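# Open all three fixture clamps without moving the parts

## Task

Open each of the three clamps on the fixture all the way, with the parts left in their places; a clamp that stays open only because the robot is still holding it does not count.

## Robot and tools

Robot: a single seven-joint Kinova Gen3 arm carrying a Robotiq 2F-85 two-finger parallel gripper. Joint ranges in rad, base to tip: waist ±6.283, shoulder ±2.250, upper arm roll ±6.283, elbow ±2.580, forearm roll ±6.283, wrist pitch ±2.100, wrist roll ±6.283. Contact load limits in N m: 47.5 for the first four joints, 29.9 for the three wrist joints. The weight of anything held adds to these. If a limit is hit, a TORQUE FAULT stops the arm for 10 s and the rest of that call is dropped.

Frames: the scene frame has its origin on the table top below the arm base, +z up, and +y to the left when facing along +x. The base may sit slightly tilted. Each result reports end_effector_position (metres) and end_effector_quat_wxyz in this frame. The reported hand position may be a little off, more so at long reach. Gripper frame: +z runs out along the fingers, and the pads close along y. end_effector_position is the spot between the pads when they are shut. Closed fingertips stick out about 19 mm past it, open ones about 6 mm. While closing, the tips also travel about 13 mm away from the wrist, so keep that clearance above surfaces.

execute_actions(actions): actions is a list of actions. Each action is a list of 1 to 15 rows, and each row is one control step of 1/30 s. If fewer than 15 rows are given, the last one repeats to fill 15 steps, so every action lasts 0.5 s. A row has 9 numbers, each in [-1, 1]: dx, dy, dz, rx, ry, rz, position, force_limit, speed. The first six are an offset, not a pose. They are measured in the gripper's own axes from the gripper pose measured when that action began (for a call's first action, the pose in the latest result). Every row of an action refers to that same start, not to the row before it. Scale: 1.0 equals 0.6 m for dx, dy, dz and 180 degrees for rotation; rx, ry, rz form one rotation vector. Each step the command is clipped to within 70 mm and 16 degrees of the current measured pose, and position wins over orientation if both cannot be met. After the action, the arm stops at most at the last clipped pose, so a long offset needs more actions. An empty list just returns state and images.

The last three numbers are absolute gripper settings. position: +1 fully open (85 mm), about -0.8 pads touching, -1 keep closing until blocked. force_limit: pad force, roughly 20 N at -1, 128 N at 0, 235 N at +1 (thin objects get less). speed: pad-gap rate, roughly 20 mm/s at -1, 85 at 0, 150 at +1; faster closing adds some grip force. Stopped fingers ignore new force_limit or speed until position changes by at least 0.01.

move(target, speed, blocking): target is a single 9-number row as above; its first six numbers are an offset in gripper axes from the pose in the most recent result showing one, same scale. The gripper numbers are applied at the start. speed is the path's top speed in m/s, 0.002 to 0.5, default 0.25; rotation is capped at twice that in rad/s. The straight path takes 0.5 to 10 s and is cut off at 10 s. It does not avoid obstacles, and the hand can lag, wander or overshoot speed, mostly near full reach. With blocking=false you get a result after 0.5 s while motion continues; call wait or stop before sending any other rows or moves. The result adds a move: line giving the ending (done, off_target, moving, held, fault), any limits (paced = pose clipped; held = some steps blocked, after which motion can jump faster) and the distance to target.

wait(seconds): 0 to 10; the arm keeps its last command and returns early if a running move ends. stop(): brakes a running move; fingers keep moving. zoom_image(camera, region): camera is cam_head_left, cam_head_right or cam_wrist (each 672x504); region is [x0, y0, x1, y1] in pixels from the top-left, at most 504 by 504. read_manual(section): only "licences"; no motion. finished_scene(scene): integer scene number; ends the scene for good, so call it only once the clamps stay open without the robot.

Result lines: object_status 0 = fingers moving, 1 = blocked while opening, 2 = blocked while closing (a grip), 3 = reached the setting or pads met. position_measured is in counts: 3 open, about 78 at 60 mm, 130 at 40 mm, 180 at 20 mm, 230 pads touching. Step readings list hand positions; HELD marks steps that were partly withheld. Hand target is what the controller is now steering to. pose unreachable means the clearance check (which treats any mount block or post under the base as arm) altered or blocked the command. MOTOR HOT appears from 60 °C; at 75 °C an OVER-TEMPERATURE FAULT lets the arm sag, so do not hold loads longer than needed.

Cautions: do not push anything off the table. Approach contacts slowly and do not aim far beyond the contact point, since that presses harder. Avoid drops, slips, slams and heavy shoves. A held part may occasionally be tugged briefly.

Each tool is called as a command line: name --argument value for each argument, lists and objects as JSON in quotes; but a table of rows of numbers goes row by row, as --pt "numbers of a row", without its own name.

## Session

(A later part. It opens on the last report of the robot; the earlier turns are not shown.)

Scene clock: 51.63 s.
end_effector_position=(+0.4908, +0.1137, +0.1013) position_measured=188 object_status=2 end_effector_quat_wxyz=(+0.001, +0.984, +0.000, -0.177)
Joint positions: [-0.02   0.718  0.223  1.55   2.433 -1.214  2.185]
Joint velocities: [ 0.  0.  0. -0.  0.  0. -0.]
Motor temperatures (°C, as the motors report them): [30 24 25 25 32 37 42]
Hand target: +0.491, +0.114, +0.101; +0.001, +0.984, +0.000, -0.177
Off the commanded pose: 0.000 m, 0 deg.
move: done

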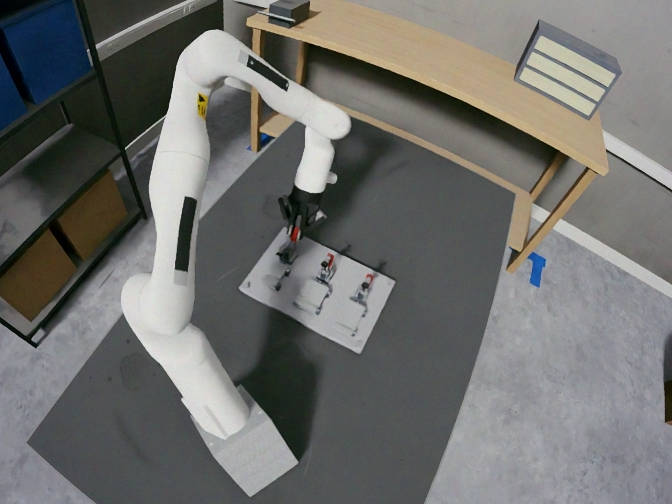

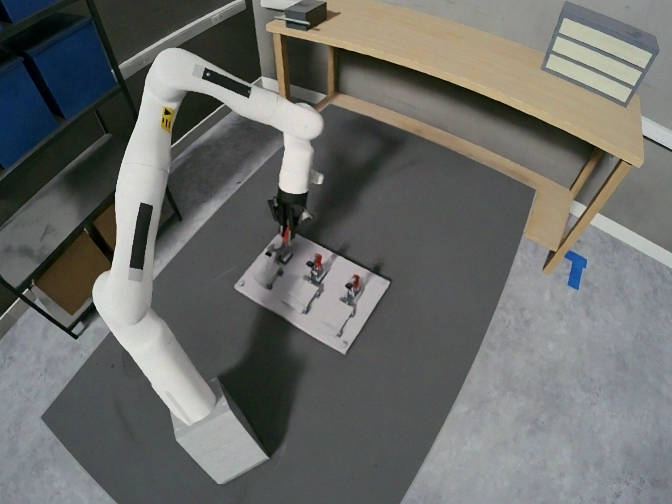

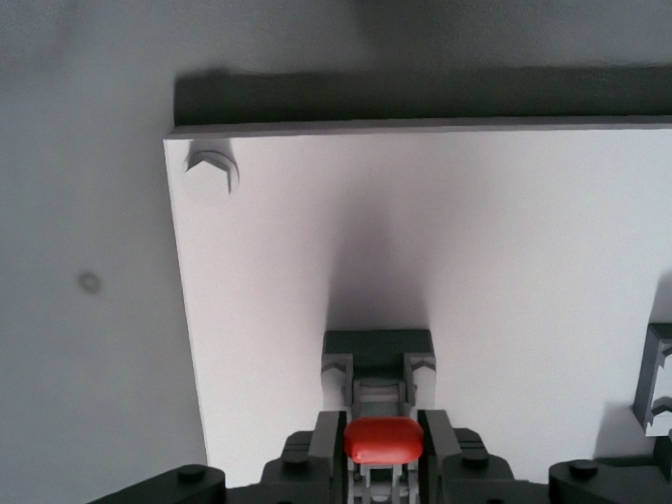

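move --target '[-0.0234,0,0.0042,0,0.078,0,-1,-0.6,0]' --speed 0.2

move --target '[-0.0234,0,0.0042,0,0.078,0,-1,-0.6,0]' --speed 0.1

Scene clock: 52.77 s.
end_effector_position=(+0.4766, +0.1136, +0.1035) position_measured=188 object_status=2 end_effector_quat_wxyz=(+0.001, +0.998, +0.000, -0.056)
Joint positions: [ 0.03   0.569  0.165  1.873  2.233 -0.883  2.413]
Joint velocities: [ 0.001 -0.001 -0.     0.004 -0.004  0.003  0.003]
Motor temperatures (°C, as the motors report them): [30 24 25 25 32 37 42]
Hand target: +0.477, +0.114, +0.104; +0.001, +0.998, +0.000, -0.055
Off the commanded pose: 0.000 m, 0 deg.
move: done

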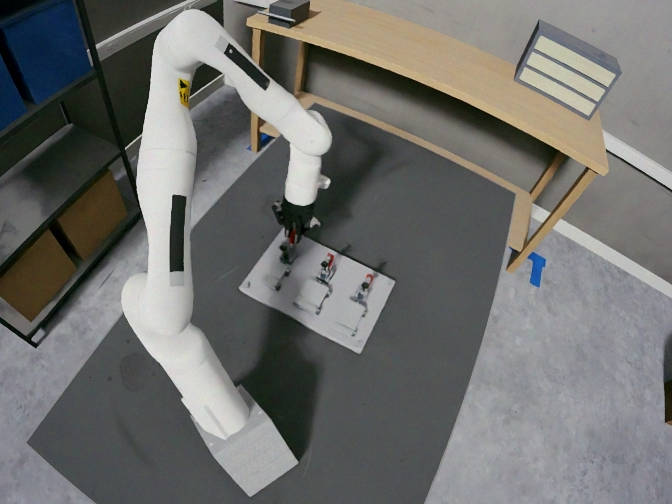

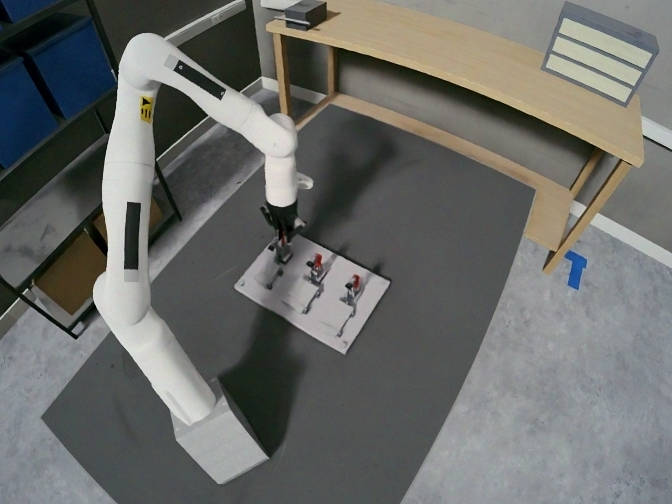

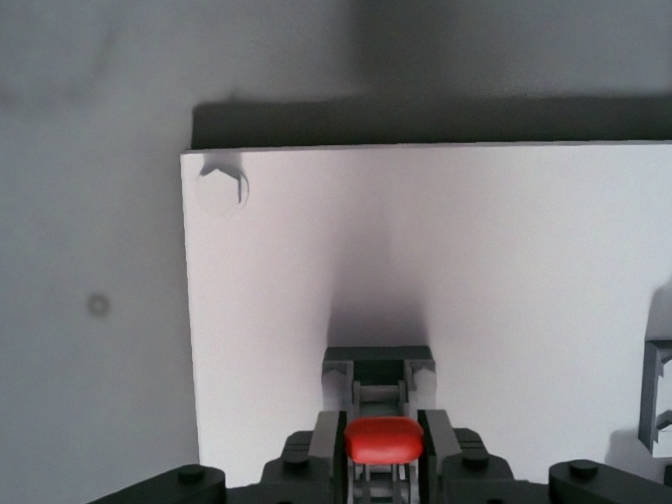

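Scene clock: 54.27 s.
end_effector_position=(+0.4626, +0.1135, +0.1023) position_measured=188 object_status=2 end_effector_quat_wxyz=(+0.001, +0.998, +0.001, +0.067)
Joint positions: [ 0.158  0.486 -0.004  2.172  1.758 -0.593  2.907]
Joint velocities: [ 0.002  0.002  0.001  0.001 -0.006 -0.003  0.007]
Motor temperatures (°C, as the motors report them): [30 24 25 25 32 37 42]
Hand target: +0.462, +0.113, +0.103; +0.001, +0.998, +0.001, +0.067
Off the commanded pose: 0.000 m, 0 deg.
move: done

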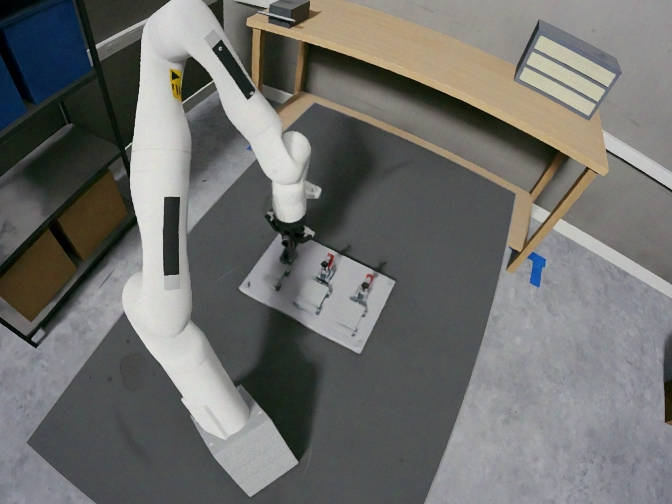

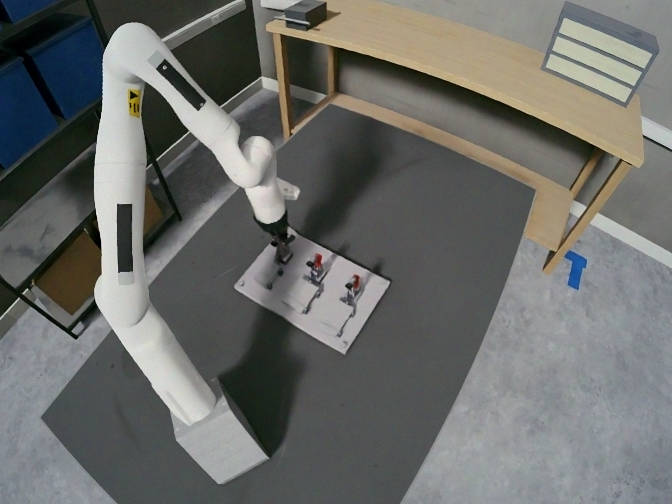

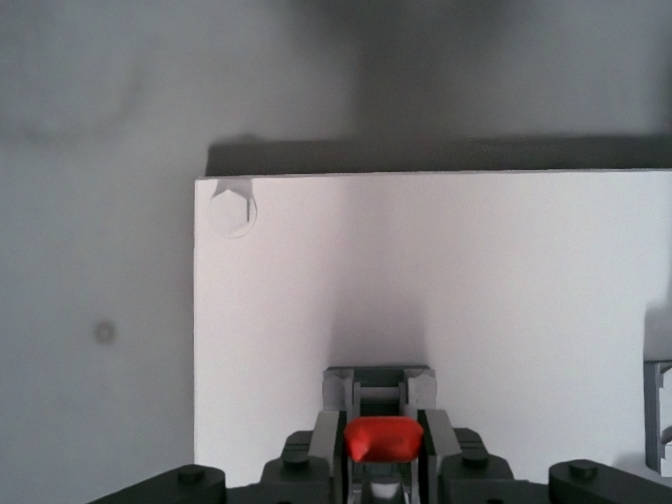

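move --target '[-0.012,0,0.0015,0,0.039,0,-1,-0.6,0]' --speed 0.08

zoom_image --camera "cam_head_right" --region '[230, 200, 390, 320]'

Scene clock: 55.43 s.
end_effector_position=(+0.4611, +0.1134, +0.1014) position_measured=188 object_status=2 end_effector_quat_wxyz=(+0.001, +0.991, +0.002, +0.132)
Joint positions: [ 0.188  0.486 -0.052  2.306  1.307 -0.572  3.359]
Joint velocities: [ 0.     0.    -0.     0.001 -0.003 -0.     0.002]
Motor temperatures (°C, as the motors report them): [30 24 25 25 32 37 42]
Hand target: +0.456, +0.113, +0.100; +0.001, +0.992, +0.001, +0.128
Off the commanded pose: 0.006 m, 1 deg.
move: off_target

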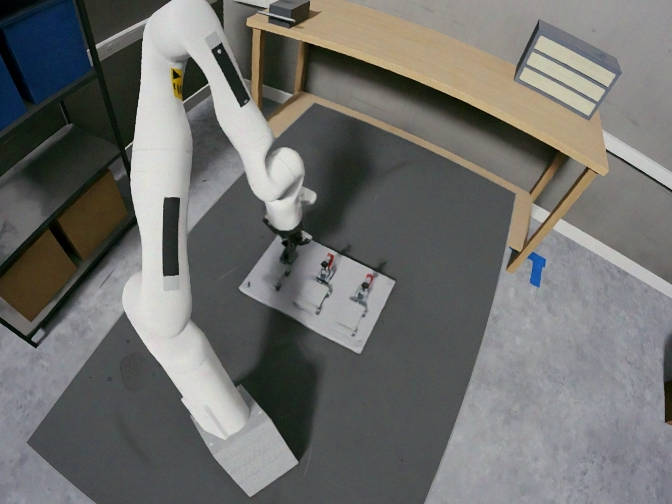

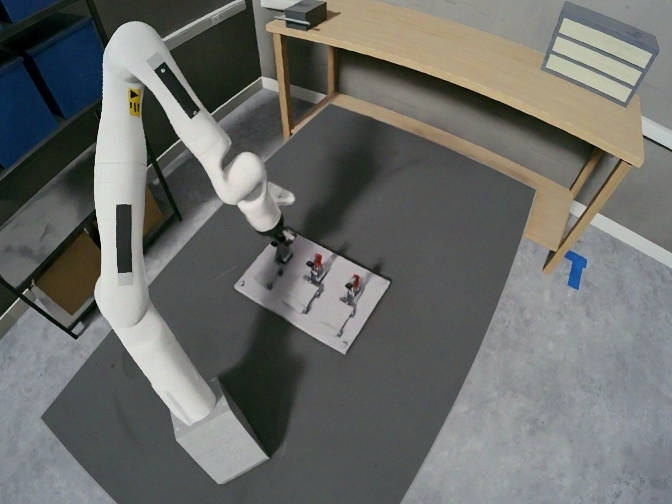

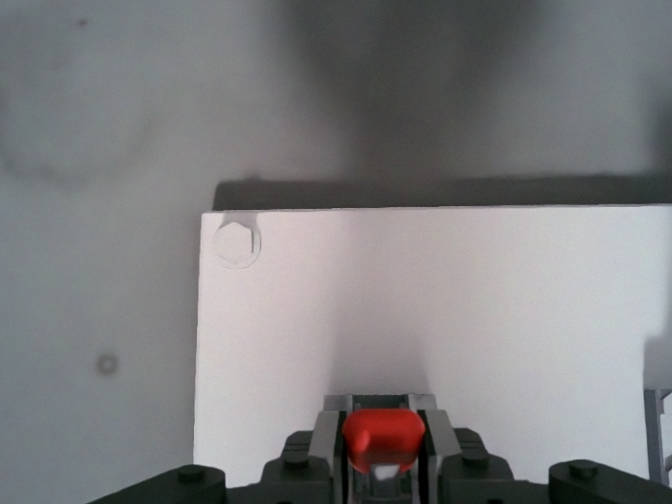

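Region (230, 200, 390, 320) of cam_head_right's 672x504 image, scaled by 3.150, with more detail than that image has; it fills the top 378 rows of this view, and the rest is white.

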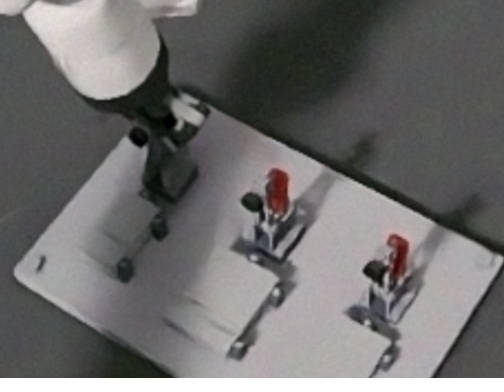

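move --target '[0,0,0,0,0,0,0.3,-0.3,0.5]'

move --target '[0,0.06,-0.3,0,-0.084,0,0.3,-0.3,0.5]' --speed 0.25

Scene clock: 56.23 s.
end_effector_position=(+0.4611, +0.1134, +0.1014) position_measured=91 object_status=0 end_effector_quat_wxyz=(+0.001, +0.991, +0.002, +0.132)
Joint positions: [ 0.188  0.486 -0.052  2.306  1.307 -0.572  3.359]
Joint velocities: [ 0.  0. -0.  0.  0. -0. -0.]
Motor temperatures (°C, as the motors report them): [30 24 25 25 32 37 42]
Hand target: +0.461, +0.113, +0.101; +0.001, +0.991, +0.002, +0.132
Off the commanded pose: 0.000 m, 0 deg.
move: done

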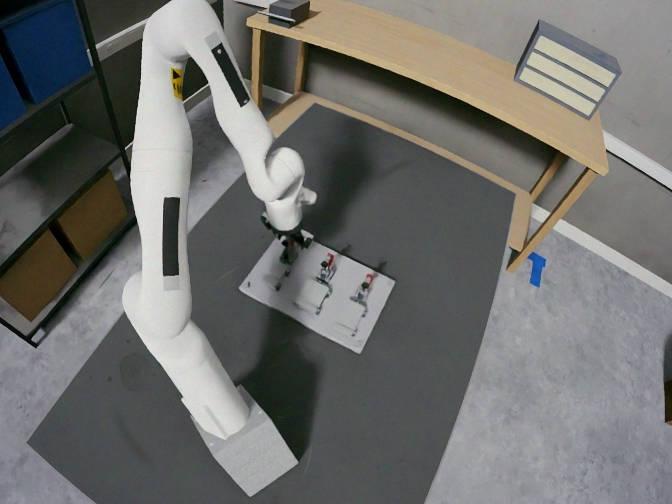

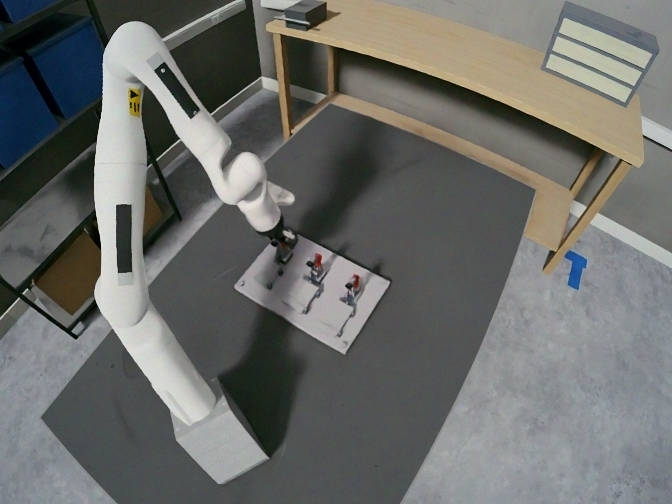

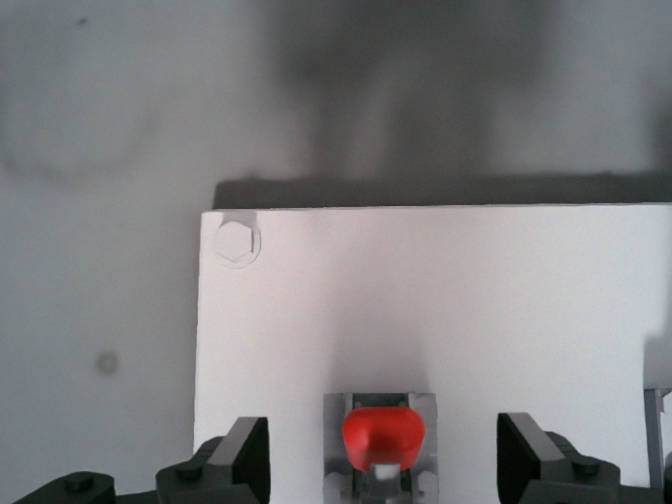

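Scene clock: 57.57 s.
end_effector_position=(+0.4141, +0.0781, +0.2749) position_measured=91 object_status=3 end_effector_quat_wxyz=(+0.001, +1.000, +0.002, +0.001)
Joint positions: [ 0.399  0.235  0.164  1.998  2.41  -1.114  2.516]
Joint velocities: [-0.001  0.003 -0.002 -0.002  0.001 -0.    -0.001]
Motor temperatures (°C, as the motors report them): [30 24 25 25 32 37 42]
Hand target: +0.414, +0.078, +0.275; +0.001, +1.000, +0.002, +0.001
Off the commanded pose: 0.001 m, 0 deg.
move: done

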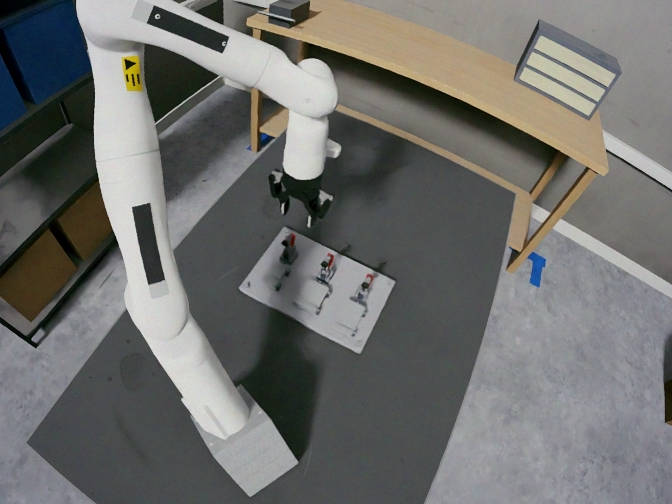

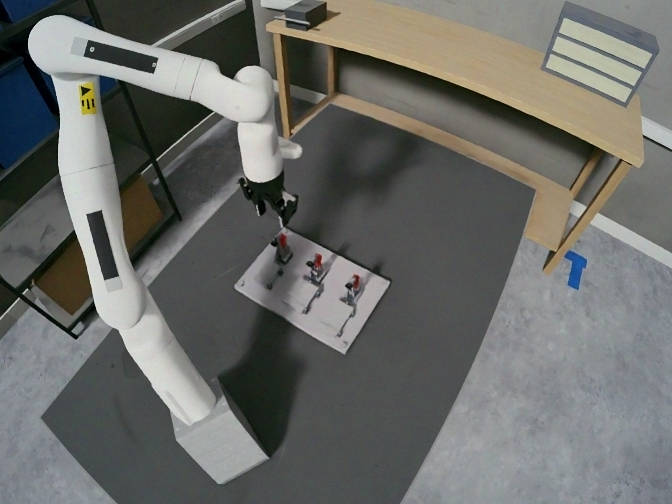

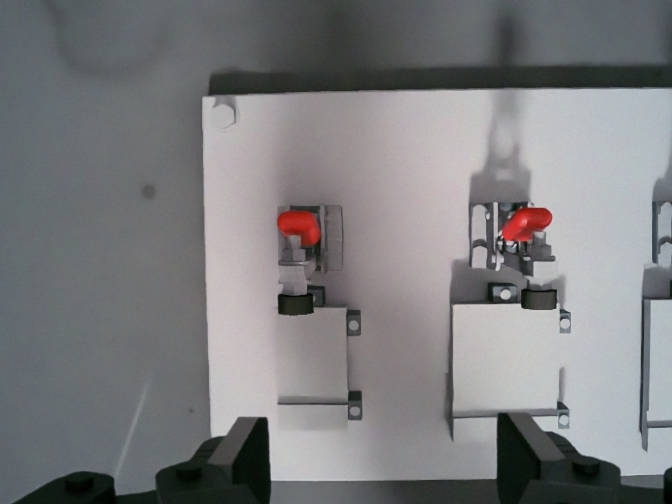

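finished_scene --scene 1

The scene is finished: the task was done.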